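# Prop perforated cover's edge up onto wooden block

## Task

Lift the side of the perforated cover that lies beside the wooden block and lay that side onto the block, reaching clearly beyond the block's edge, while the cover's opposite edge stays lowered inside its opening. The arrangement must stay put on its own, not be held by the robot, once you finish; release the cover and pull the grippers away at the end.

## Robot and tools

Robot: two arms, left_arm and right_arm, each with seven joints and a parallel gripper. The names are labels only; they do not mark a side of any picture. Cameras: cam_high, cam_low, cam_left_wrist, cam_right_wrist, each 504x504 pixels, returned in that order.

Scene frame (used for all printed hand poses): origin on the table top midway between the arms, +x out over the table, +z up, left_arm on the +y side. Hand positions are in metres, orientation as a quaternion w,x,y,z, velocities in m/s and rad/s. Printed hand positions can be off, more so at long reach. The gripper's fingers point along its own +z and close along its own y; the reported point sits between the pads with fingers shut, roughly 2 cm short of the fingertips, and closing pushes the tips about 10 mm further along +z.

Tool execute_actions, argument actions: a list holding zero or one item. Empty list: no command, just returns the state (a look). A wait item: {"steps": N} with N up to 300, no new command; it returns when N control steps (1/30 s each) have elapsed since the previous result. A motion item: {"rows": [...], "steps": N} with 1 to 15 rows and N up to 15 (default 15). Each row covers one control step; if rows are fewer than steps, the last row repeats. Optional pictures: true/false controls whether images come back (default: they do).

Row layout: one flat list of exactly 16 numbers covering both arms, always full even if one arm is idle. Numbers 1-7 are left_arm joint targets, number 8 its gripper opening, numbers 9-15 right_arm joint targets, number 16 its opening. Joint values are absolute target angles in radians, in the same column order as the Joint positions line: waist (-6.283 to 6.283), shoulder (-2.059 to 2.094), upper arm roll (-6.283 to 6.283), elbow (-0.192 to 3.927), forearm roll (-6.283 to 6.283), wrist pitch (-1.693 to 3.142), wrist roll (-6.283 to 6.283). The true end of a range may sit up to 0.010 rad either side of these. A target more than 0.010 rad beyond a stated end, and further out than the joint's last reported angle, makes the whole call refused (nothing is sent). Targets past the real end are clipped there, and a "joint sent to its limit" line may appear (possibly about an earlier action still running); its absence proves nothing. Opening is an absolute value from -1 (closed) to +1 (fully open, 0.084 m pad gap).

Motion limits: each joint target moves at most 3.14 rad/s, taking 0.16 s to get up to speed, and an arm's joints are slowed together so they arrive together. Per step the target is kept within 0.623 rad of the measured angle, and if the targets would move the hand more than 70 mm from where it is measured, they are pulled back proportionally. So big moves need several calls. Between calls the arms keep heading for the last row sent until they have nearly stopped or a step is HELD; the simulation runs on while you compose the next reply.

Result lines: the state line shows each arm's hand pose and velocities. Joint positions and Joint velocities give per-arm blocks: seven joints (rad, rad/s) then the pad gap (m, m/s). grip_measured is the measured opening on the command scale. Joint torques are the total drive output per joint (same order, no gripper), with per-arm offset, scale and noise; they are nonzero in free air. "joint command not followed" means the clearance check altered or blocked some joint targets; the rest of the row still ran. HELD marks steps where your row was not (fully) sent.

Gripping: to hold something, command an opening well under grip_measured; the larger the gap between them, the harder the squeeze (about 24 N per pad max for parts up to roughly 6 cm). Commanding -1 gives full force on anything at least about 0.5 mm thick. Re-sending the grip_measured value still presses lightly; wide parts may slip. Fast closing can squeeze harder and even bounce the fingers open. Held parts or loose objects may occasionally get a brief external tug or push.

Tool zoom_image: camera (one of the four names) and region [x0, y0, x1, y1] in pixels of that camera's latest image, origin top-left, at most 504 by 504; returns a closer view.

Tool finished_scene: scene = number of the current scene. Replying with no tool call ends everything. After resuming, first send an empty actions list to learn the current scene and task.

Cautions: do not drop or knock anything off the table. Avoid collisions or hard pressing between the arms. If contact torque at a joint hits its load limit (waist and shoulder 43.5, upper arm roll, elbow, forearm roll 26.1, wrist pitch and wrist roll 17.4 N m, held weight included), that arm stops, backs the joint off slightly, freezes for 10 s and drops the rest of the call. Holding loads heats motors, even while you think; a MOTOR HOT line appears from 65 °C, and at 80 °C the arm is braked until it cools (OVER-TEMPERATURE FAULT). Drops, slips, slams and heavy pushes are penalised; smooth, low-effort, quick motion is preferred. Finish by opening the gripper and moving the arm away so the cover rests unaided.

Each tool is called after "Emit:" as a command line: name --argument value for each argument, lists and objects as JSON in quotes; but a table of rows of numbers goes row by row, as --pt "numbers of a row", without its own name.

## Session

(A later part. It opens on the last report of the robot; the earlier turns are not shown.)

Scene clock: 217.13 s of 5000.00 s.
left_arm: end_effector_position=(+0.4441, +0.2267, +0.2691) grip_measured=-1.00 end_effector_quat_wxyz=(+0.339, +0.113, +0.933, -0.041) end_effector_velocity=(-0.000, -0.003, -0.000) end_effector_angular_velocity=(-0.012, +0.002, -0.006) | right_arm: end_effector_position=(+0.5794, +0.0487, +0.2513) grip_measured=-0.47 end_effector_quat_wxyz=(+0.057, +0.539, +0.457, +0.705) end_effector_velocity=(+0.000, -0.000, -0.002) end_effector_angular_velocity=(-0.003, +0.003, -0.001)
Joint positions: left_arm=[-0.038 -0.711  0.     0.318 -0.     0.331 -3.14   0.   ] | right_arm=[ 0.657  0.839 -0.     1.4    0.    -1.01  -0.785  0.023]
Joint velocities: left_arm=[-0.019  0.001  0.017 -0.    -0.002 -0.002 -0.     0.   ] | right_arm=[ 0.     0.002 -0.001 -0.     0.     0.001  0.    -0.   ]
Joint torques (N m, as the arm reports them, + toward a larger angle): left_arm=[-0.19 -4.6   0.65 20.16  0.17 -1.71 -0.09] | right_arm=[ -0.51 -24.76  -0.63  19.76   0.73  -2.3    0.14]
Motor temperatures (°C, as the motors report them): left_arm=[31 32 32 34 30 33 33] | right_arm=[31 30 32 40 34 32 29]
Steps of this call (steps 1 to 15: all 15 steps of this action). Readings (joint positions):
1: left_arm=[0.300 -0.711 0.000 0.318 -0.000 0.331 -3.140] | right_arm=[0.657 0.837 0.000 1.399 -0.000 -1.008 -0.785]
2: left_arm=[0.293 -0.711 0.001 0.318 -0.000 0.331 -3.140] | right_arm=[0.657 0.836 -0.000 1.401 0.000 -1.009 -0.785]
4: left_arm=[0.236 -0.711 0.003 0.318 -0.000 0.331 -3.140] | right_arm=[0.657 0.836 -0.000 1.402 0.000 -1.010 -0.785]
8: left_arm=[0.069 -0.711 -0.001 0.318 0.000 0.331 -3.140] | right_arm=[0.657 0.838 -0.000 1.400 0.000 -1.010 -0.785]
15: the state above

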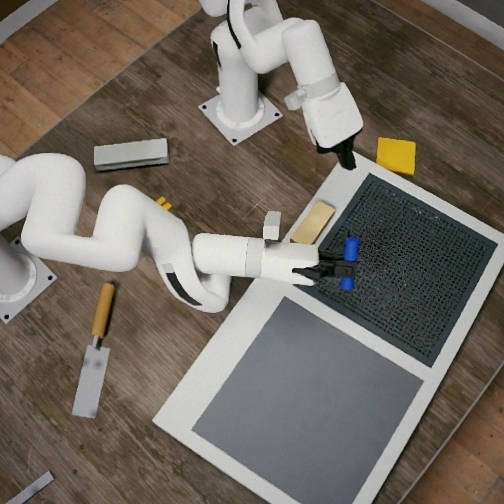

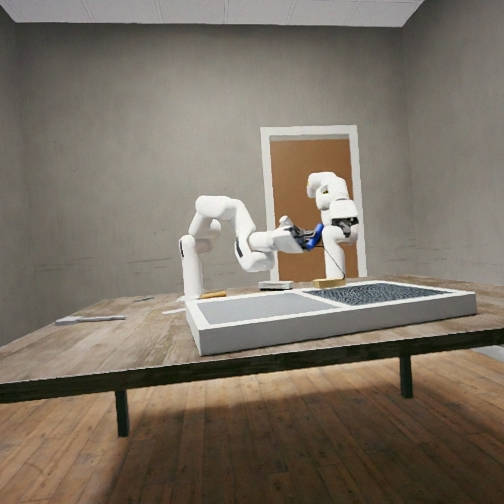

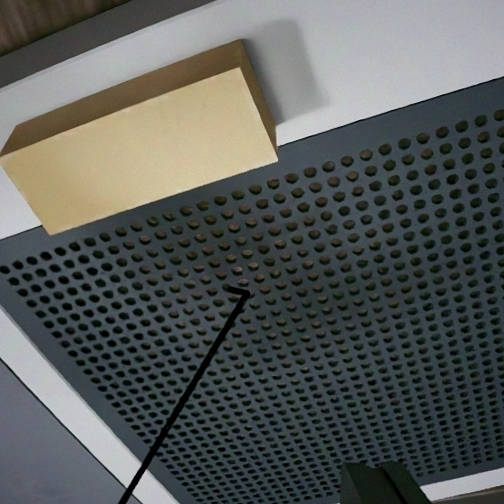

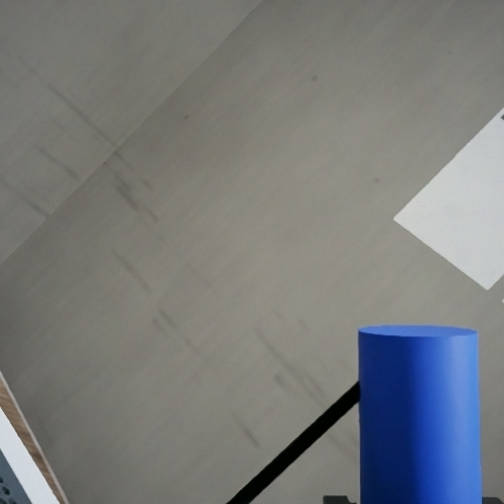

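Emit:
execute_actions --actions '[{"rows":[[-0.04,-0.711,0,0.318,0,0.331,-3.14,-1,0.657,0.864,0,1.41,0,-1.025,-0.785,-1],[-0.04,-0.711,0,0.318,0,0.331,-3.14,-1,0.657,0.864,0,1.41,0,-1.025,-0.785,-1],[-0.04,-0.711,0,0.318,0,0.331,-3.14,-1,0.657,0.876,0,1.415,0,-1.032,-0.785,-1],[-0.04,-0.711,0,0.318,0,0.331,-3.14,-1,0.657,0.876,0,1.415,0,-1.032,-0.785,-1],[-0.04,-0.711,0,0.318,0,0.331,-3.14,-1,0.657,0.889,0,1.421,0,-1.039,-0.785,-1]],"steps":15}]'

Emit:
zoom_image --camera "cam_low" --region '[290, 240, 390, 310]'

Emit:
zoom_image --camera "cam_left_wrist" --region '[180, 200, 300, 320]'

Scene clock: 238.93 s of 5000.00 s.
left_arm: end_effector_position=(+0.4439, +0.2257, +0.2692) grip_measured=-1.00 end_effector_quat_wxyz=(+0.339, +0.114, +0.933, -0.041) end_effector_velocity=(+0.000, +0.000, -0.001) end_effector_angular_velocity=(+0.000, +0.001, +0.001) | right_arm: end_effector_position=(+0.5797, +0.0488, +0.2318) grip_measured=-0.47 end_effector_quat_wxyz=(+0.057, +0.539, +0.457, +0.705) end_effector_velocity=(+0.001, -0.001, -0.001) end_effector_angular_velocity=(-0.001, +0.000, -0.002)
Joint positions: left_arm=[-0.04  -0.711 -0.     0.318 -0.     0.331 -3.14   0.   ] | right_arm=[ 0.657  0.888 -0.     1.421  0.    -1.039 -0.785  0.023]
Joint velocities: left_arm=[ 0.001  0.001  0.    -0.001  0.    -0.    -0.     0.   ] | right_arm=[-0.001  0.001 -0.001  0.     0.    -0.     0.    -0.   ]
Joint torques (N m, as the arm reports them, + toward a larger angle): left_arm=[-0.8  -3.89  0.31 19.79  0.16 -1.91 -0.31] | right_arm=[ -0.49 -24.7   -0.85  19.     0.69  -2.25   0.16]
Motor temperatures (°C, as the motors report them): left_arm=[31 32 32 34 30 33 33] | right_arm=[31 31 32 40 34 32 29]
Steps of this call (steps 1 to 15: the robot went on to your last target; steps 16 to 90: nothing new was sent; then 18.30 s passed at rest; steps 91 to 105: all 15 steps of this action). Readings (joint positions):
91: left_arm=[-0.040 -0.711 0.000 0.318 -0.000 0.331 -3.140] | right_arm=[0.657 0.839 -0.000 1.400 -0.000 -1.010 -0.785]
92: left_arm=[-0.040 -0.711 0.000 0.318 0.000 0.331 -3.140] | right_arm=[0.657 0.843 -0.000 1.403 0.000 -1.014 -0.785]
94: left_arm=[-0.040 -0.711 -0.000 0.318 0.000 0.331 -3.140] | right_arm=[0.657 0.857 -0.000 1.409 0.000 -1.022 -0.785]
98: left_arm=[-0.040 -0.711 0.000 0.318 -0.000 0.331 -3.140] | right_arm=[0.657 0.884 0.000 1.417 -0.000 -1.035 -0.785]
105: the state above

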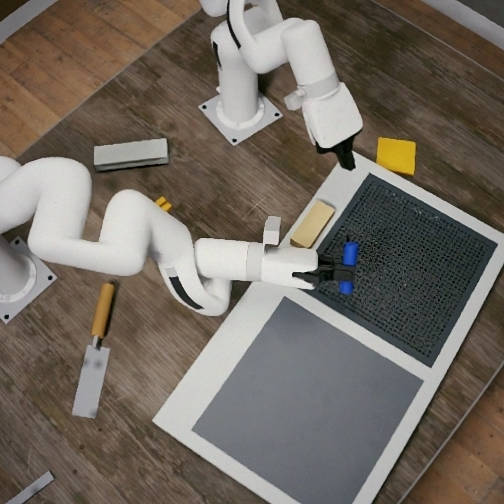

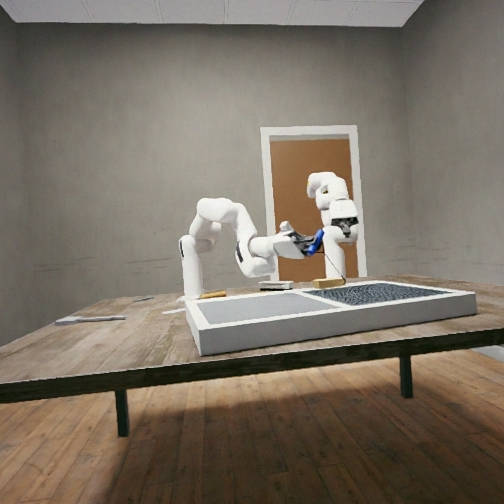

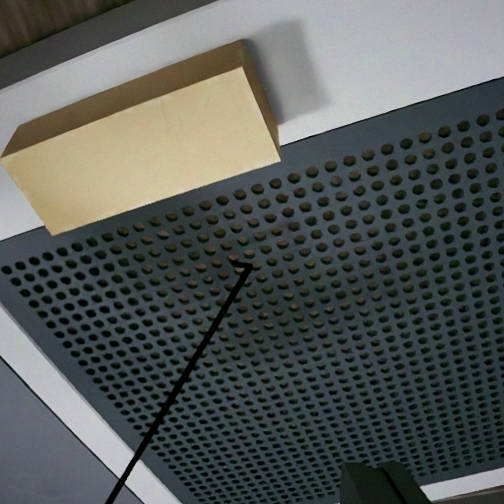

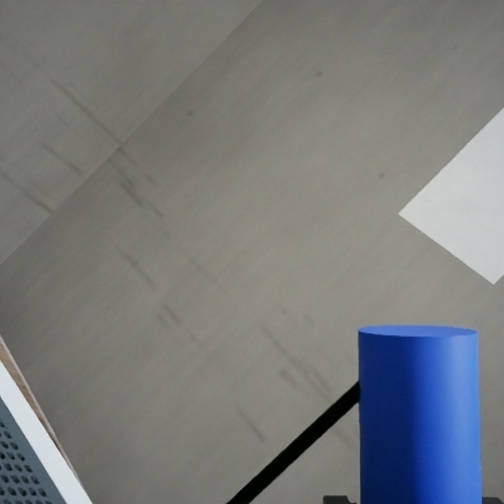

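Region (290, 240, 390, 310) of cam_low's 504x504 image, scaled by 5.040, with more detail than that image has; it fills the top 353 rows of this view, and the rest is white.

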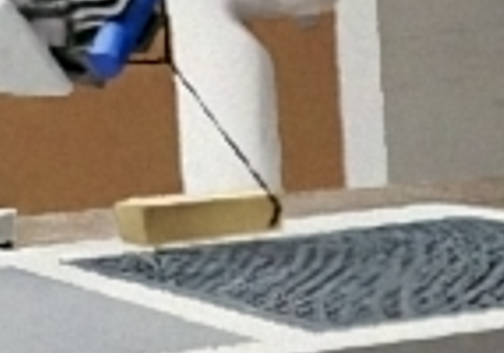

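Region (180, 200, 300, 320) of cam_left_wrist's 504x504 image, scaled by 4.200, with more detail than that image has.

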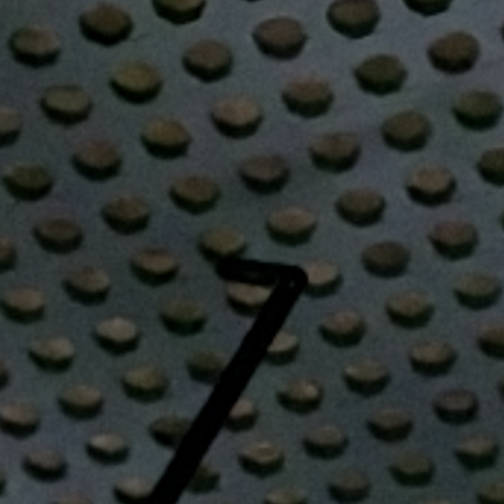

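Emit:
execute_actions --actions '[{"rows":[[-0.04,-0.711,0,0.318,0,0.331,-3.14,-1,0.647,0.875,0,1.425,0,-0.96,-0.71,-1],[-0.04,-0.711,0,0.318,0,0.331,-3.14,-1,0.647,0.875,0,1.425,0,-0.96,-0.71,-1],[-0.04,-0.711,0,0.318,0,0.331,-3.14,-1,0.636,0.862,0,1.429,0,-0.88,-0.64,-1],[-0.04,-0.711,0,0.318,0,0.331,-3.14,-1,0.636,0.862,0,1.429,0,-0.88,-0.64,-1],[-0.04,-0.711,0,0.318,0,0.331,-3.14,-1,0.625,0.85,0,1.433,0,-0.795,-0.58,-1],[-0.04,-0.711,0,0.318,0,0.331,-3.14,-1,0.625,0.85,0,1.433,0,-0.795,-0.58,-1],[-0.04,-0.711,0,0.318,0,0.331,-3.14,-1,0.615,0.8403,0,1.4367,0,-0.7126,-0.524,-1]],"steps":15}]' --pictures false

Emit:
execute_actions --actions '[{"rows":[[-0.04,-0.711,0,0.318,0,0.331,-3.14,-1,0.615,0.8545,0,1.4421,0,-0.7214,-0.524,-1]],"steps":15}]'

Emit:
zoom_image --camera "cam_low" --region '[310, 260, 370, 300]'

Emit:
zoom_image --camera "cam_left_wrist" --region '[180, 200, 300, 320]'

Scene clock: 271.87 s of 5000.00 s.
left_arm: end_effector_position=(+0.4439, +0.2257, +0.2692) grip_measured=-1.00 end_effector_quat_wxyz=(+0.339, +0.114, +0.933, -0.041) end_effector_velocity=(+0.000, +0.001, +0.000) end_effector_angular_velocity=(-0.001, -0.001, +0.002) | right_arm: end_effector_position=(+0.6141, +0.0332, +0.1924) grip_measured=-0.47 end_effector_quat_wxyz=(-0.016, +0.674, +0.417, +0.610) end_effector_velocity=(-0.013, +0.018, -0.020) end_effector_angular_velocity=(+0.008, +0.084, +0.019)
Joint positions: left_arm=[-0.04  -0.711  0.     0.318  0.     0.331 -3.14   0.   ] | right_arm=[ 0.615  0.841 -0.     1.436  0.    -0.716 -0.527  0.023]
Joint velocities: left_arm=[ 0.002 -0.     0.    -0.    -0.    -0.001  0.     0.   ] | right_arm=[ 0.011  0.003  0.021 -0.007 -0.004  0.056  0.041 -0.   ]
Joint torques (N m, as the arm reports them, + toward a larger angle): left_arm=[-0.44 -4.26  0.25 20.08 -0.2  -1.57 -0.26] | right_arm=[ -0.53 -25.44  -0.57  20.9    0.8   -2.75   0.02]
Motor temperatures (°C, as the motors report them): left_arm=[31 32 32 34 30 33 33] | right_arm=[31 31 32 39 34 32 29]
Steps of this call (steps 1 to 15: the robot went on to your last target; steps 16 to 90: nothing new was sent; then 29.43 s passed at rest; steps 91 to 105: all 15 steps of this action). Readings (joint positions):
91: left_arm=[-0.040 -0.711 0.000 0.318 -0.000 0.331 -3.140] | right_arm=[0.657 0.889 0.000 1.421 -0.000 -1.038 -0.784]
92: left_arm=[-0.040 -0.711 -0.000 0.318 -0.000 0.331 -3.140] | right_arm=[0.656 0.888 0.000 1.421 -0.000 -1.031 -0.777]
94: left_arm=[-0.040 -0.711 0.000 0.318 -0.000 0.331 -3.140] | right_arm=[0.651 0.881 0.001 1.423 -0.000 -0.986 -0.735]
98: left_arm=[-0.040 -0.711 0.000 0.318 -0.000 0.331 -3.140] | right_arm=[0.631 0.857 -0.000 1.431 0.000 -0.845 -0.619]
105: the state above

Scene clock: 272.37 s of 5000.00 s.
left_arm: end_effector_position=(+0.4439, +0.2257, +0.2692) grip_measured=-1.00 end_effector_quat_wxyz=(+0.339, +0.114, +0.933, -0.041) end_effector_velocity=(-0.000, -0.001, -0.000) end_effector_angular_velocity=(-0.000, +0.000, -0.002) | right_arm: end_effector_position=(+0.6140, +0.0337, +0.1862) grip_measured=-0.47 end_effector_quat_wxyz=(-0.017, +0.675, +0.416, +0.609) end_effector_velocity=(-0.001, -0.000, -0.002) end_effector_angular_velocity=(-0.002, +0.003, +0.000)
Joint positions: left_arm=[-0.04  -0.711  0.     0.318 -0.     0.331 -3.14   0.   ] | right_arm=[ 0.615  0.854  0.     1.442 -0.    -0.721 -0.524  0.023]
Joint velocities: left_arm=[-0.002 -0.     0.     0.    -0.     0.    -0.     0.   ] | right_arm=[ 0.     0.002  0.    -0.002  0.    -0.     0.    -0.   ]
Joint torques (N m, as the arm reports them, + toward a larger angle): left_arm=[-1.61 -4.75  0.33 19.92  0.18 -1.74 -0.14] | right_arm=[ -0.52 -25.41  -0.73  20.59   0.79  -2.68   0.11]
Motor temperatures (°C, as the motors report them): left_arm=[31 32 32 34 30 33 33] | right_arm=[31 31 32 39 34 32 29]
Steps of this call (steps 1 to 15: all 15 steps of this action). Readings (joint positions):
1: left_arm=[-0.040 -0.711 -0.000 0.318 0.000 0.331 -3.140] | right_arm=[0.615 0.841 0.000 1.436 -0.000 -0.715 -0.526]
2: left_arm=[-0.040 -0.711 0.000 0.318 -0.000 0.331 -3.140] | right_arm=[0.616 0.843 0.001 1.438 -0.000 -0.716 -0.525]
4: left_arm=[-0.040 -0.711 0.000 0.318 -0.000 0.331 -3.140] | right_arm=[0.616 0.850 0.001 1.441 -0.000 -0.719 -0.524]
8: left_arm=[-0.040 -0.711 -0.000 0.318 0.000 0.331 -3.140] | right_arm=[0.615 0.855 0.000 1.441 -0.000 -0.721 -0.524]
15: the state above

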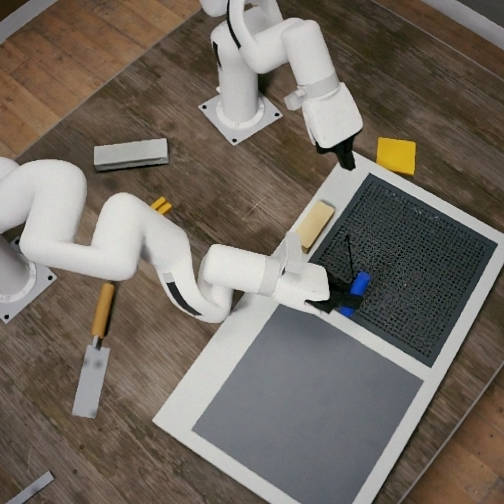

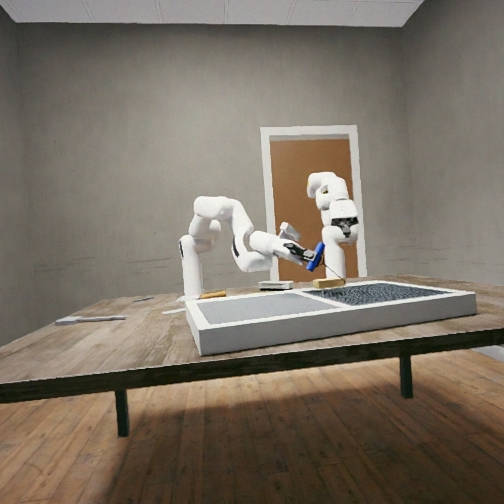

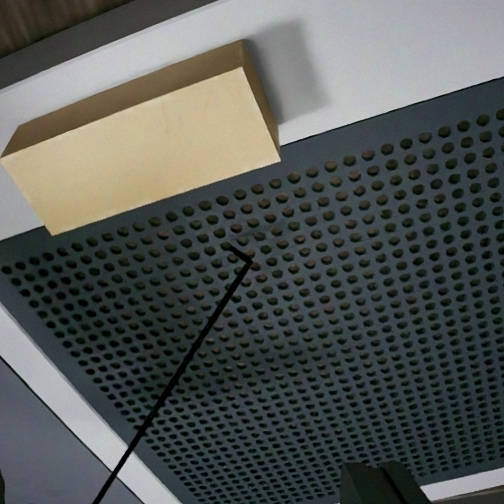

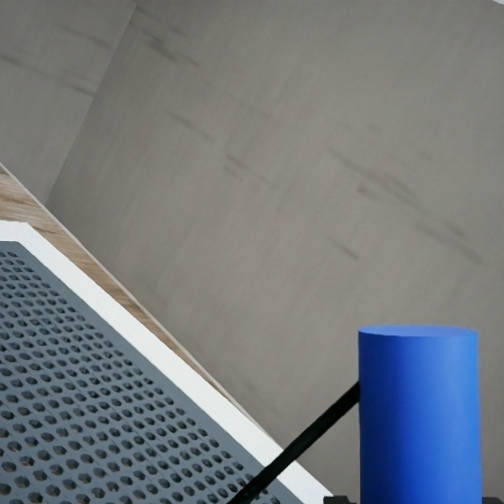

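Region (310, 260, 370, 300) of cam_low's 504x504 image, scaled by 8.400, with more detail than that image has.

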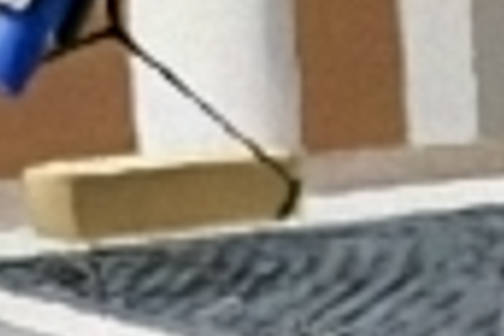

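Region (180, 200, 300, 320) of cam_left_wrist's 504x504 image, scaled by 4.200, with more detail than that image has.

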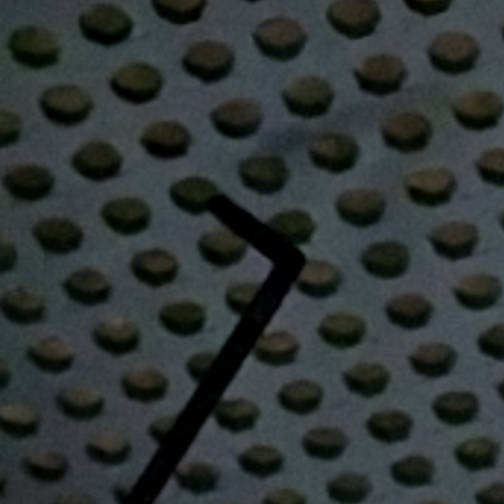

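Emit:
execute_actions --actions '[{"rows":[[-0.04,-0.711,0,0.318,0,0.331,-3.14,-1,0.615,0.8667,0,1.447,0,-0.7287,-0.524,-1]],"steps":15}]'

Emit:
zoom_image --camera "cam_left_wrist" --region '[180, 200, 300, 320]'

Emit:
zoom_image --camera "cam_low" --region '[310, 260, 370, 300]'

Scene clock: 285.87 s of 5000.00 s.
left_arm: end_effector_position=(+0.4439, +0.2257, +0.2692) grip_measured=-1.00 end_effector_quat_wxyz=(+0.339, +0.114, +0.933, -0.041) end_effector_velocity=(-0.000, -0.000, +0.000) end_effector_angular_velocity=(+0.001, -0.000, -0.001) | right_arm: end_effector_position=(+0.6141, +0.0337, +0.1812) grip_measured=-0.47 end_effector_quat_wxyz=(-0.017, +0.675, +0.416, +0.609) end_effector_velocity=(-0.001, +0.000, -0.003) end_effector_angular_velocity=(-0.003, +0.003, +0.002)
Joint positions: left_arm=[-0.04  -0.711  0.     0.318 -0.     0.331 -3.14   0.   ] | right_arm=[ 0.615  0.867 -0.     1.447  0.    -0.729 -0.524  0.023]
Joint velocities: left_arm=[-0.    -0.001 -0.     0.     0.     0.001  0.     0.   ] | right_arm=[ 0.001  0.002 -0.    -0.002 -0.001 -0.     0.    -0.   ]
Joint torques (N m, as the arm reports them, + toward a larger angle): left_arm=[-0.69 -4.31  1.03 19.69  0.43 -1.71 -0.62] | right_arm=[ -0.51 -25.48  -0.85  20.54   0.92  -2.75   0.17]
Motor temperatures (°C, as the motors report them): left_arm=[31 32 32 34 30 33 33] | right_arm=[31 31 32 40 34 32 29]
Steps of this call (steps 1 to 15: the robot went on to your last target; steps 16 to 90: nothing new was sent; then 10.00 s passed at rest; steps 91 to 105: all 15 steps of this action). Readings (joint positions):
91: left_arm=[-0.040 -0.711 -0.000 0.318 0.000 0.331 -3.140] | right_arm=[0.615 0.855 -0.000 1.442 -0.000 -0.722 -0.524]
92: left_arm=[-0.040 -0.711 -0.000 0.318 0.000 0.331 -3.140] | right_arm=[0.615 0.857 -0.000 1.444 0.000 -0.723 -0.524]
94: left_arm=[-0.040 -0.711 0.000 0.318 -0.000 0.331 -3.140] | right_arm=[0.615 0.863 -0.000 1.446 0.000 -0.726 -0.524]
98: left_arm=[-0.040 -0.711 0.000 0.318 0.000 0.331 -3.140] | right_arm=[0.615 0.867 0.000 1.446 -0.000 -0.728 -0.524]
105: the state above

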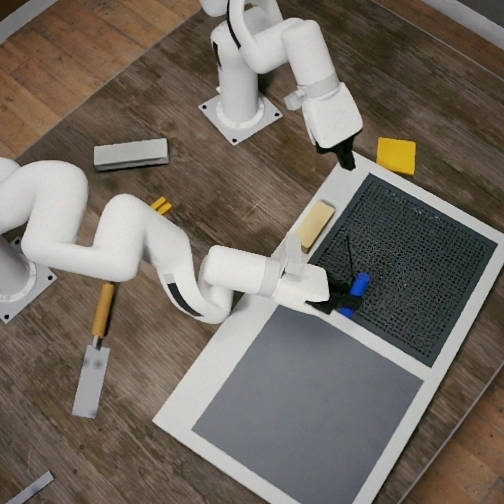

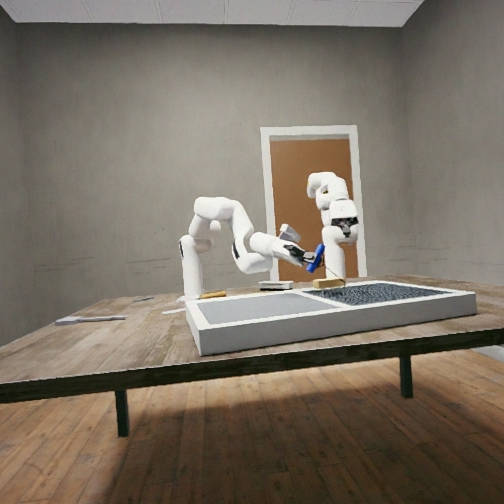

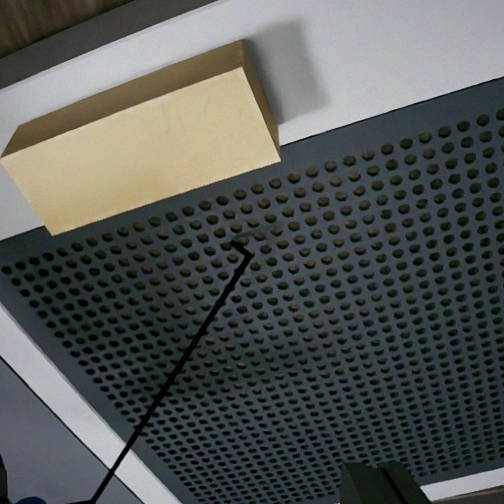

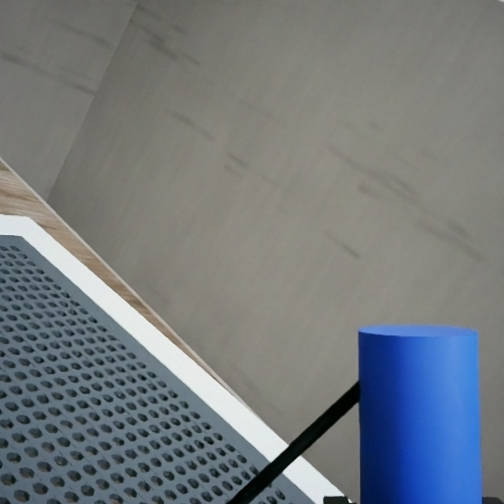

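Region (180, 200, 300, 320) of cam_left_wrist's 504x504 image, scaled by 4.200, with more detail than that image has.

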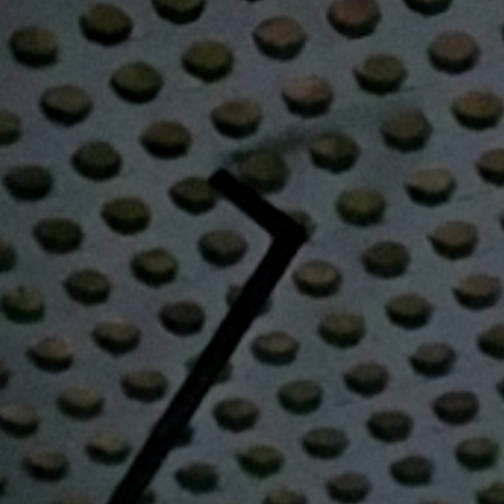

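Region (310, 260, 370, 300) of cam_low's 504x504 image, scaled by 8.400, with more detail than that image has.

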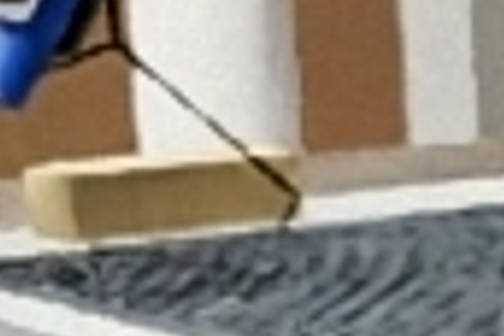

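Emit:
execute_actions --actions '[{"rows":[[-0.04,-0.711,0,0.318,0,0.331,-3.14,-1,0.6106,0.87,0,1.4537,0,-0.7253,-0.524,-1]],"steps":15}]'

Emit:
zoom_image --camera "cam_left_wrist" --region '[180, 200, 300, 320]'

Scene clock: 302.43 s of 5000.00 s.
left_arm: end_effector_position=(+0.4439, +0.2257, +0.2692) grip_measured=-1.00 end_effector_quat_wxyz=(+0.339, +0.114, +0.933, -0.041) end_effector_velocity=(+0.000, +0.000, -0.000) end_effector_angular_velocity=(+0.000, +0.001, +0.001) | right_arm: end_effector_position=(+0.6170, +0.0316, +0.1810) grip_measured=-0.47 end_effector_quat_wxyz=(-0.016, +0.676, +0.415, +0.609) end_effector_velocity=(+0.001, -0.001, +0.001) end_effector_angular_velocity=(-0.000, -0.002, -0.001)
Joint positions: left_arm=[-0.04  -0.711 -0.     0.318  0.     0.331 -3.14   0.   ] | right_arm=[ 0.611  0.87   0.     1.454 -0.    -0.725 -0.524  0.023]
Joint velocities: left_arm=[ 0.001  0.    -0.     0.    -0.     0.001  0.     0.   ] | right_arm=[-0.    -0.001 -0.001  0.    -0.    -0.    -0.     0.   ]
Joint torques (N m, as the arm reports them, + toward a larger angle): left_arm=[-0.96 -3.64  0.44 19.75 -0.17 -1.84 -0.23] | right_arm=[ -0.42 -25.57  -0.72  20.59   0.83  -2.66   0.16]
Motor temperatures (°C, as the motors report them): left_arm=[31 32 32 34 30 33 33] | right_arm=[31 31 32 40 34 32 29]
Steps of this call (steps 1 to 15: the robot went on to your last target; steps 16 to 90: nothing new was sent; then 13.07 s passed at rest; steps 91 to 105: all 15 steps of this action). Readings (joint positions):
91: left_arm=[-0.040 -0.711 0.000 0.318 -0.000 0.331 -3.140] | right_arm=[0.615 0.867 0.000 1.447 -0.000 -0.729 -0.524]
92: left_arm=[-0.040 -0.711 0.000 0.318 0.000 0.331 -3.140] | right_arm=[0.614 0.867 0.000 1.449 -0.000 -0.728 -0.524]
94: left_arm=[-0.040 -0.711 0.000 0.318 0.000 0.331 -3.140] | right_arm=[0.612 0.869 0.000 1.452 -0.000 -0.726 -0.524]
98: left_arm=[-0.040 -0.711 0.000 0.318 -0.000 0.331 -3.140] | right_arm=[0.610 0.870 -0.000 1.454 0.000 -0.725 -0.524]
105: the state above

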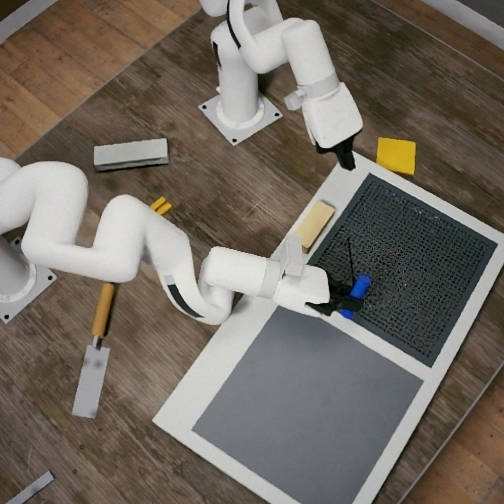

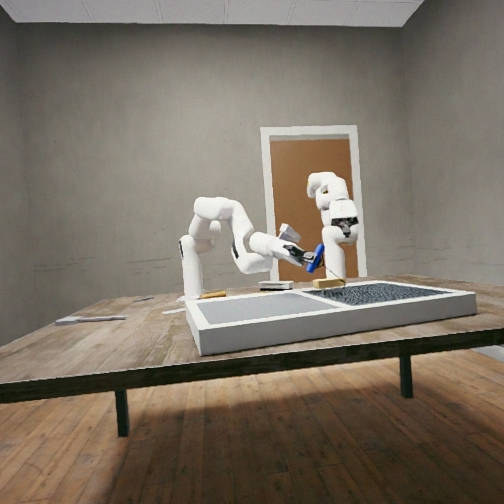

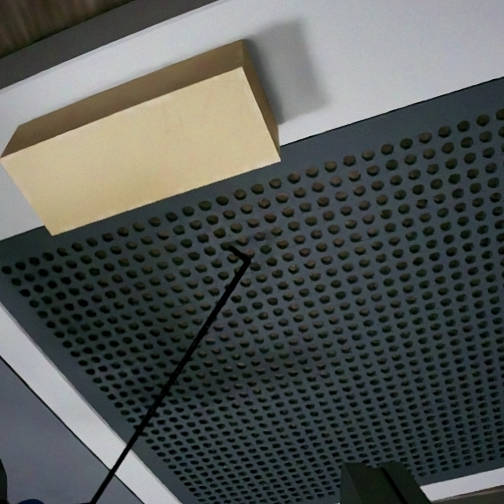

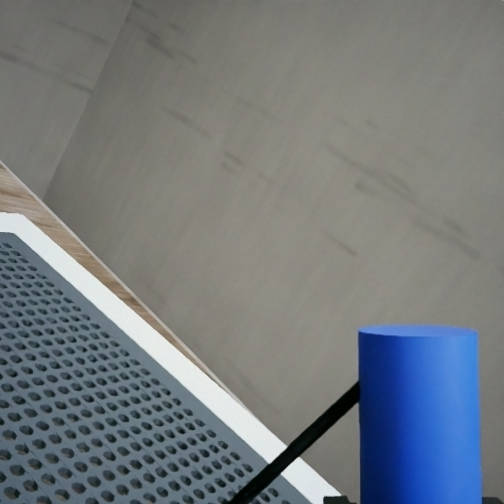

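Region (180, 200, 300, 320) of cam_left_wrist's 504x504 image, scaled by 4.200, with more detail than that image has.

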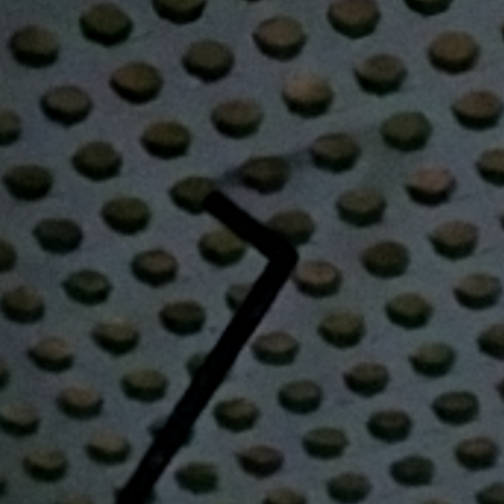

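Emit:
execute_actions --actions '[{"rows":[[-0.04,-0.711,0,0.318,0,0.331,-3.14,-1,0.6093,0.8724,0,1.4519,0,-0.7295,-0.524,-1],[-0.04,-0.711,0,0.318,0,0.331,-3.14,-1,0.6093,0.8724,0,1.4519,0,-0.7295,-0.524,-1],[-0.04,-0.711,0,0.318,0,0.331,-3.14,-1,0.608,0.8748,0,1.45,0,-0.7337,-0.524,-1],[-0.04,-0.711,0,0.318,0,0.331,-3.14,-1,0.608,0.8748,0,1.45,0,-0.7337,-0.524,-1],[-0.04,-0.711,0,0.318,0,0.331,-3.14,-1,0.6067,0.8771,0,1.4482,0,-0.738,-0.524,-1],[-0.04,-0.711,0,0.318,0,0.331,-3.14,-1,0.6067,0.8771,0,1.4482,0,-0.738,-0.524,-1],[-0.04,-0.711,0,0.318,0,0.331,-3.14,-1,0.6054,0.8795,0,1.4463,0,-0.7422,-0.524,-1]],"steps":15}]'

Emit:
zoom_image --camera "cam_left_wrist" --region '[180, 200, 300, 320]'

Scene clock: 317.40 s of 5000.00 s.
left_arm: end_effector_position=(+0.4439, +0.2257, +0.2692) grip_measured=-1.00 end_effector_quat_wxyz=(+0.339, +0.114, +0.933, -0.041) end_effector_velocity=(+0.000, +0.000, +0.000) end_effector_angular_velocity=(-0.000, -0.001, +0.000) | right_arm: end_effector_position=(+0.6170, +0.0267, +0.1744) grip_measured=-0.47 end_effector_quat_wxyz=(-0.014, +0.677, +0.413, +0.609) end_effector_velocity=(-0.001, +0.003, +0.005) end_effector_angular_velocity=(+0.007, -0.008, +0.004)
Joint positions: left_arm=[-0.04  -0.711 -0.     0.318  0.     0.331 -3.14   0.   ] | right_arm=[ 0.605  0.879  0.     1.446 -0.    -0.742 -0.524  0.023]
Joint velocities: left_arm=[ 0. -0.  0.  0.  0. -0. -0.  0.] | right_arm=[ 0.002 -0.003  0.002  0.003 -0.    -0.004  0.    -0.   ]
Joint torques (N m, as the arm reports them, + toward a larger angle): left_arm=[-0.24 -3.54  0.65 19.85 -0.07 -1.72 -0.41] | right_arm=[ -0.78 -25.3   -0.83  20.22   0.67  -2.59   0.14]
Motor temperatures (°C, as the motors report them): left_arm=[31 32 32 34 30 33 33] | right_arm=[31 31 32 40 34 32 29]
Steps of this call (steps 1 to 15: the robot went on to your last target; steps 16 to 90: nothing new was sent; then 11.47 s passed at rest; steps 91 to 105: all 15 steps of this action). Readings (joint positions):
91: left_arm=[-0.040 -0.711 0.000 0.318 -0.000 0.331 -3.140] | right_arm=[0.611 0.870 0.000 1.454 -0.000 -0.725 -0.524]
92: left_arm=[-0.040 -0.711 -0.000 0.318 -0.000 0.331 -3.140] | right_arm=[0.610 0.870 0.000 1.453 -0.000 -0.726 -0.524]
94: left_arm=[-0.040 -0.711 0.000 0.318 0.000 0.331 -3.140] | right_arm=[0.610 0.872 0.000 1.452 -0.000 -0.729 -0.524]
98: left_arm=[-0.040 -0.711 -0.000 0.318 0.000 0.331 -3.140] | right_arm=[0.607 0.877 -0.000 1.448 0.000 -0.737 -0.524]
105: the state above

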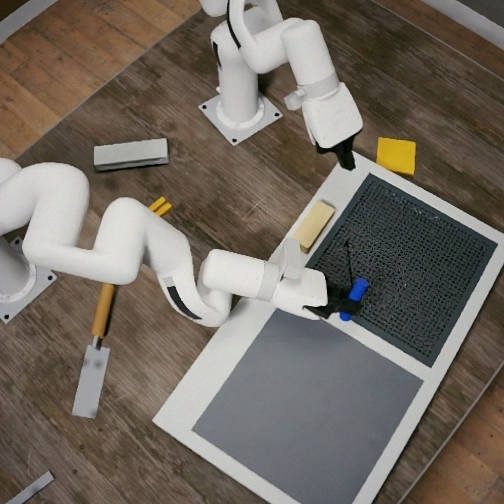

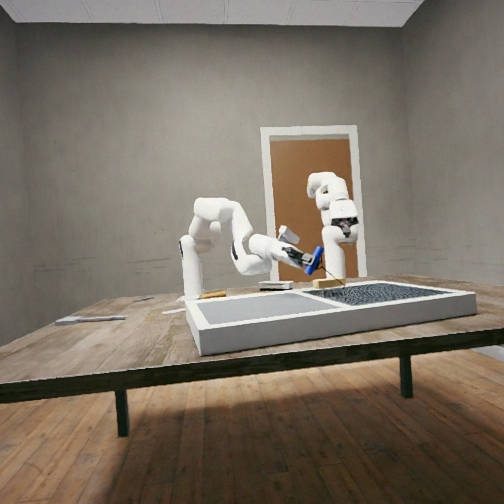

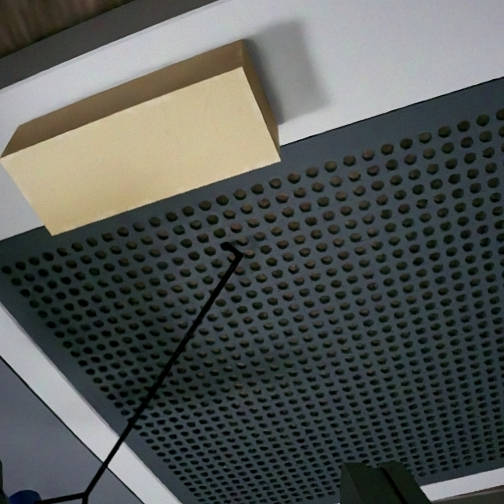

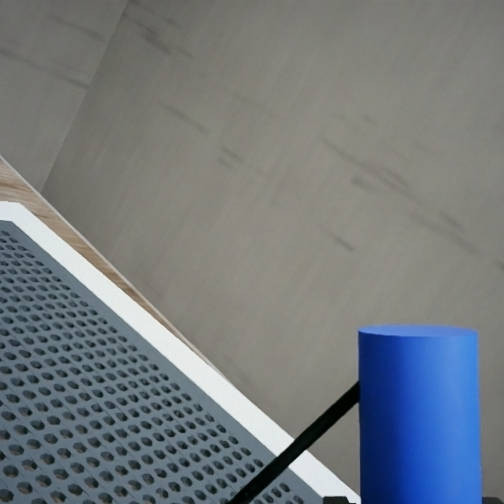

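Region (180, 200, 300, 320) of cam_left_wrist's 504x504 image, scaled by 4.200, with more detail than that image has.

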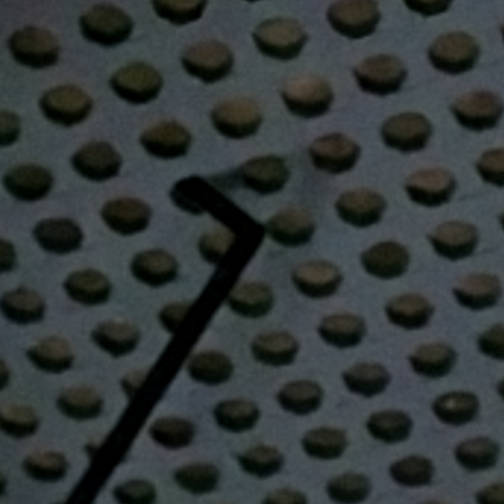

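Emit:
execute_actions --actions '[{"rows":[[-0.04,-0.711,0,0.318,0,0.331,-3.14,-1,0.6034,0.8831,0,1.4435,0,-0.7485,-0.524,-1],[-0.04,-0.711,0,0.318,0,0.331,-3.14,-1,0.6034,0.8831,0,1.4435,0,-0.7485,-0.524,-1],[-0.04,-0.711,0,0.318,0,0.331,-3.14,-1,0.6015,0.8866,0,1.4408,0,-0.7549,-0.524,-1],[-0.04,-0.711,0,0.318,0,0.331,-3.14,-1,0.6015,0.8866,0,1.4408,0,-0.7549,-0.524,-1],[-0.04,-0.711,0,0.318,0,0.331,-3.14,-1,0.5995,0.8904,0,1.4384,0,-0.761,-0.524,-1],[-0.04,-0.711,0,0.318,0,0.331,-3.14,-1,0.5995,0.8904,0,1.4384,0,-0.761,-0.524,-1],[-0.04,-0.711,0,0.318,0,0.331,-3.14,-1,0.5976,0.8942,0,1.4361,0,-0.7671,-0.524,-1]],"steps":15}]'

Emit:
zoom_image --camera "cam_left_wrist" --region '[180, 200, 300, 320]'

Scene clock: 330.70 s of 5000.00 s.
left_arm: end_effector_position=(+0.4439, +0.2257, +0.2692) grip_measured=-1.00 end_effector_quat_wxyz=(+0.339, +0.114, +0.933, -0.041) end_effector_velocity=(+0.000, +0.000, -0.000) end_effector_angular_velocity=(+0.001, +0.001, -0.000) | right_arm: end_effector_position=(+0.6167, +0.0195, +0.1645) grip_measured=-0.47 end_effector_quat_wxyz=(-0.012, +0.679, +0.410, +0.609) end_effector_velocity=(-0.001, +0.005, +0.007) end_effector_angular_velocity=(+0.009, -0.009, +0.006)
Joint positions: left_arm=[-0.04  -0.711 -0.     0.318  0.     0.331 -3.14   0.   ] | right_arm=[ 0.598  0.894  0.     1.436 -0.    -0.767 -0.524  0.023]
Joint velocities: left_arm=[ 0.     0.001 -0.     0.     0.     0.001  0.     0.   ] | right_arm=[ 0.003 -0.005  0.004  0.005 -0.001 -0.004 -0.    -0.   ]
Joint torques (N m, as the arm reports them, + toward a larger angle): left_arm=[-0.65 -4.12  0.52 20.08  0.04 -1.85 -0.4 ] | right_arm=[ -0.71 -25.09  -0.71  19.86   0.8   -2.71   0.17]
Motor temperatures (°C, as the motors report them): left_arm=[31 32 32 35 30 33 33] | right_arm=[31 31 32 40 34 32 29]
Steps of this call (steps 1 to 15: the robot went on to your last target; steps 16 to 90: nothing new was sent; then 9.80 s passed at rest; steps 91 to 105: all 15 steps of this action). Readings (joint positions):
91: left_arm=[-0.040 -0.711 -0.000 0.318 -0.000 0.331 -3.140] | right_arm=[0.605 0.880 0.000 1.446 -0.000 -0.742 -0.524]
92: left_arm=[-0.040 -0.711 -0.000 0.318 0.000 0.331 -3.140] | right_arm=[0.605 0.880 0.000 1.446 -0.000 -0.744 -0.524]
94: left_arm=[-0.040 -0.711 0.000 0.318 0.000 0.331 -3.140] | right_arm=[0.604 0.882 0.000 1.444 -0.000 -0.748 -0.524]
98: left_arm=[-0.040 -0.711 0.000 0.318 -0.000 0.331 -3.140] | right_arm=[0.600 0.890 -0.000 1.439 0.000 -0.760 -0.524]
105: the state above

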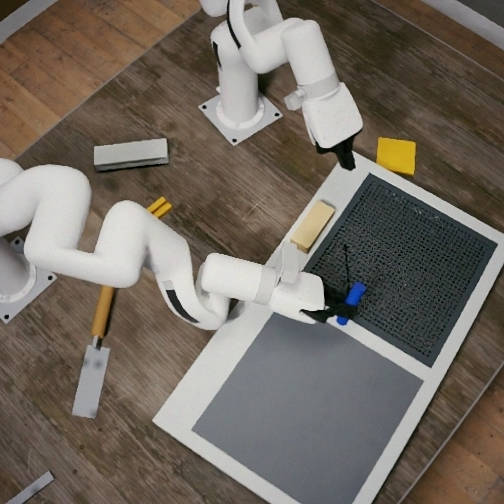

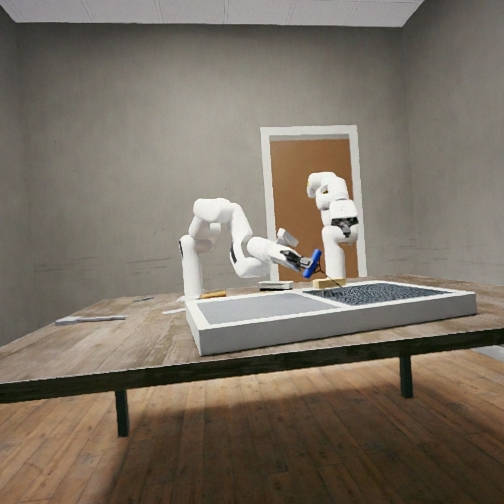

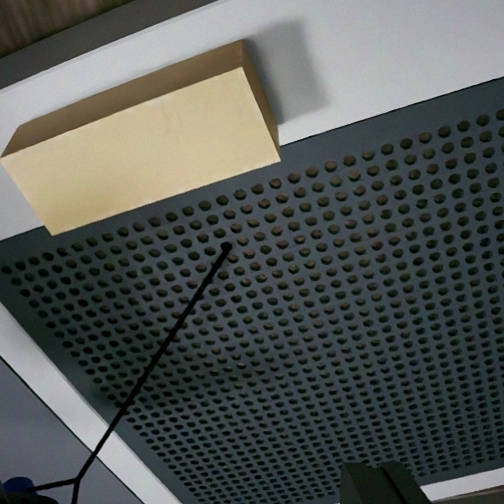

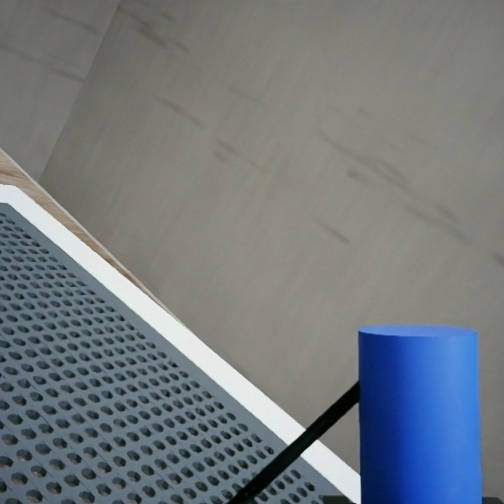

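Region (180, 200, 300, 320) of cam_left_wrist's 504x504 image, scaled by 4.200, with more detail than that image has.

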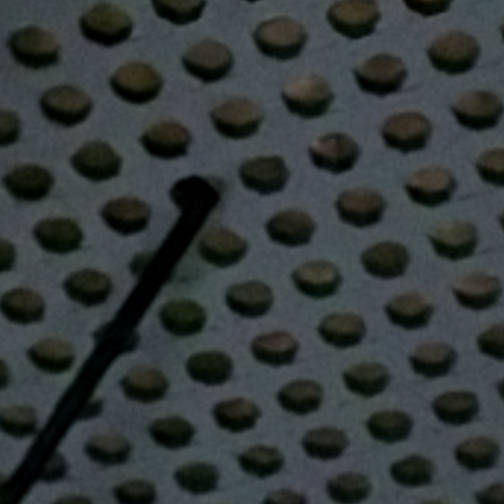

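Emit:
execute_actions --actions '[{"rows":[[-0.04,-0.711,0,0.318,0,0.331,-3.14,-1,0.6008,0.8898,0,1.4402,0,-0.7586,-0.546,-1],[-0.04,-0.711,0,0.318,0,0.331,-3.14,-1,0.604,0.8854,0,1.4442,0,-0.7502,-0.5675,-1],[-0.04,-0.711,0,0.318,0,0.331,-3.14,-1,0.6072,0.881,0,1.4483,0,-0.7417,-0.589,-1],[-0.04,-0.711,0,0.318,0,0.331,-3.14,-1,0.6104,0.8766,0,1.4523,0,-0.7333,-0.611,-1],[-0.04,-0.711,0,0.318,0,0.331,-3.14,-1,0.6136,0.8723,0,1.4564,0,-0.7248,-0.633,-1],[-0.04,-0.711,0,0.318,0,0.331,-3.14,-1,0.6168,0.8679,0,1.4605,0,-0.7164,-0.6545,-1],[-0.04,-0.711,0,0.318,0,0.331,-3.14,-1,0.62,0.8635,0,1.4645,0,-0.7079,-0.676,-1],[-0.04,-0.711,0,0.318,0,0.331,-3.14,-1,0.6232,0.8591,0,1.4686,0,-0.6995,-0.698,-1]],"steps":15}]'

Emit:
zoom_image --camera "cam_left_wrist" --region '[180, 200, 300, 320]'

Scene clock: 357.90 s of 5000.00 s.
left_arm: end_effector_position=(+0.4439, +0.2257, +0.2692) grip_measured=-1.00 end_effector_quat_wxyz=(+0.339, +0.114, +0.933, -0.041) end_effector_velocity=(+0.000, +0.000, +0.000) end_effector_angular_velocity=(-0.000, -0.000, +0.000) | right_arm: end_effector_position=(+0.6155, +0.0421, +0.1907) grip_measured=-0.47 end_effector_quat_wxyz=(+0.033, +0.635, +0.475, +0.608) end_effector_velocity=(-0.001, -0.004, -0.015) end_effector_angular_velocity=(-0.045, +0.011, +0.004)
Joint positions: left_arm=[-0.04  -0.711 -0.     0.318 -0.     0.331 -3.14   0.   ] | right_arm=[ 0.623  0.859  0.     1.469  0.    -0.7   -0.696  0.023]
Joint velocities: left_arm=[ 0. -0. -0.  0. -0.  0.  0.  0.] | right_arm=[-0.001  0.006 -0.003 -0.011  0.002  0.017 -0.031  0.   ]
Joint torques (N m, as the arm reports them, + toward a larger angle): left_arm=[-0.46 -4.21  0.85 19.99  0.58 -1.63 -0.02] | right_arm=[ -0.44 -25.56  -0.51  20.88   0.86  -2.7    0.04]
Motor temperatures (°C, as the motors report them): left_arm=[31 32 32 35 30 33 33] | right_arm=[31 32 32 40 34 32 29]
Steps of this call (steps 1 to 15: the robot went on to your last target; steps 16 to 90: nothing new was sent; then 23.70 s passed at rest; steps 91 to 105: all 15 steps of this action). Readings (joint positions):
91: left_arm=[-0.040 -0.711 -0.000 0.318 -0.000 0.331 -3.140] | right_arm=[0.598 0.894 -0.000 1.436 0.000 -0.767 -0.525]
92: left_arm=[-0.040 -0.711 -0.000 0.318 -0.000 0.331 -3.140] | right_arm=[0.598 0.894 -0.000 1.437 0.000 -0.765 -0.529]
94: left_arm=[-0.040 -0.711 -0.000 0.318 0.000 0.331 -3.140] | right_arm=[0.601 0.890 -0.001 1.440 0.000 -0.756 -0.552]
98: left_arm=[-0.040 -0.711 -0.000 0.318 0.000 0.331 -3.140] | right_arm=[0.613 0.873 -0.000 1.456 0.000 -0.727 -0.627]
105: the state above

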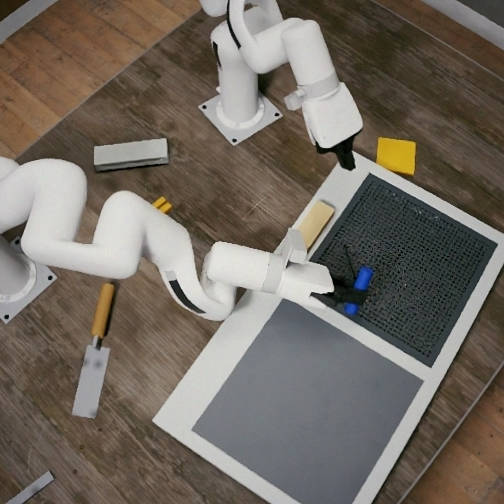

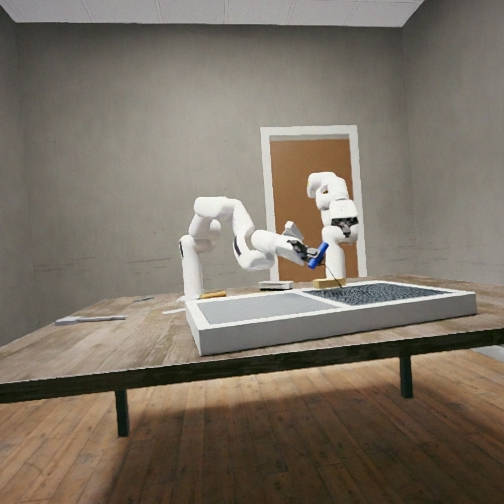

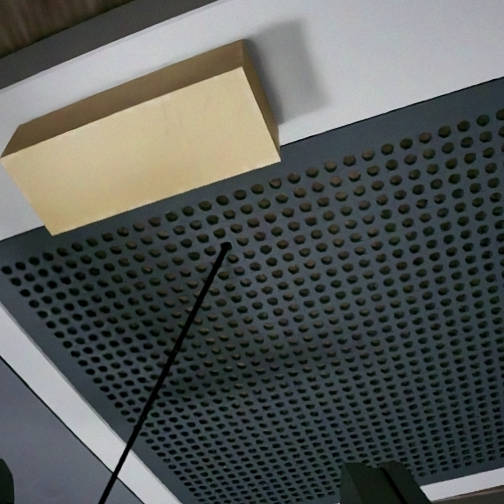

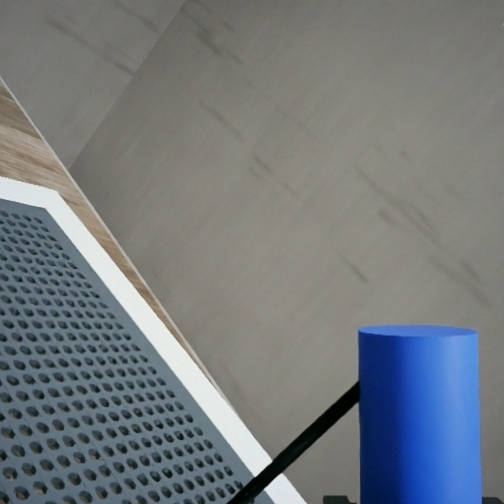

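Region (180, 200, 300, 320) of cam_left_wrist's 504x504 image, scaled by 4.200, with more detail than that image has.

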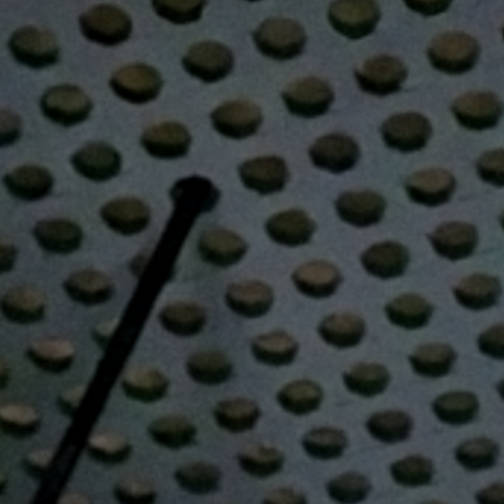

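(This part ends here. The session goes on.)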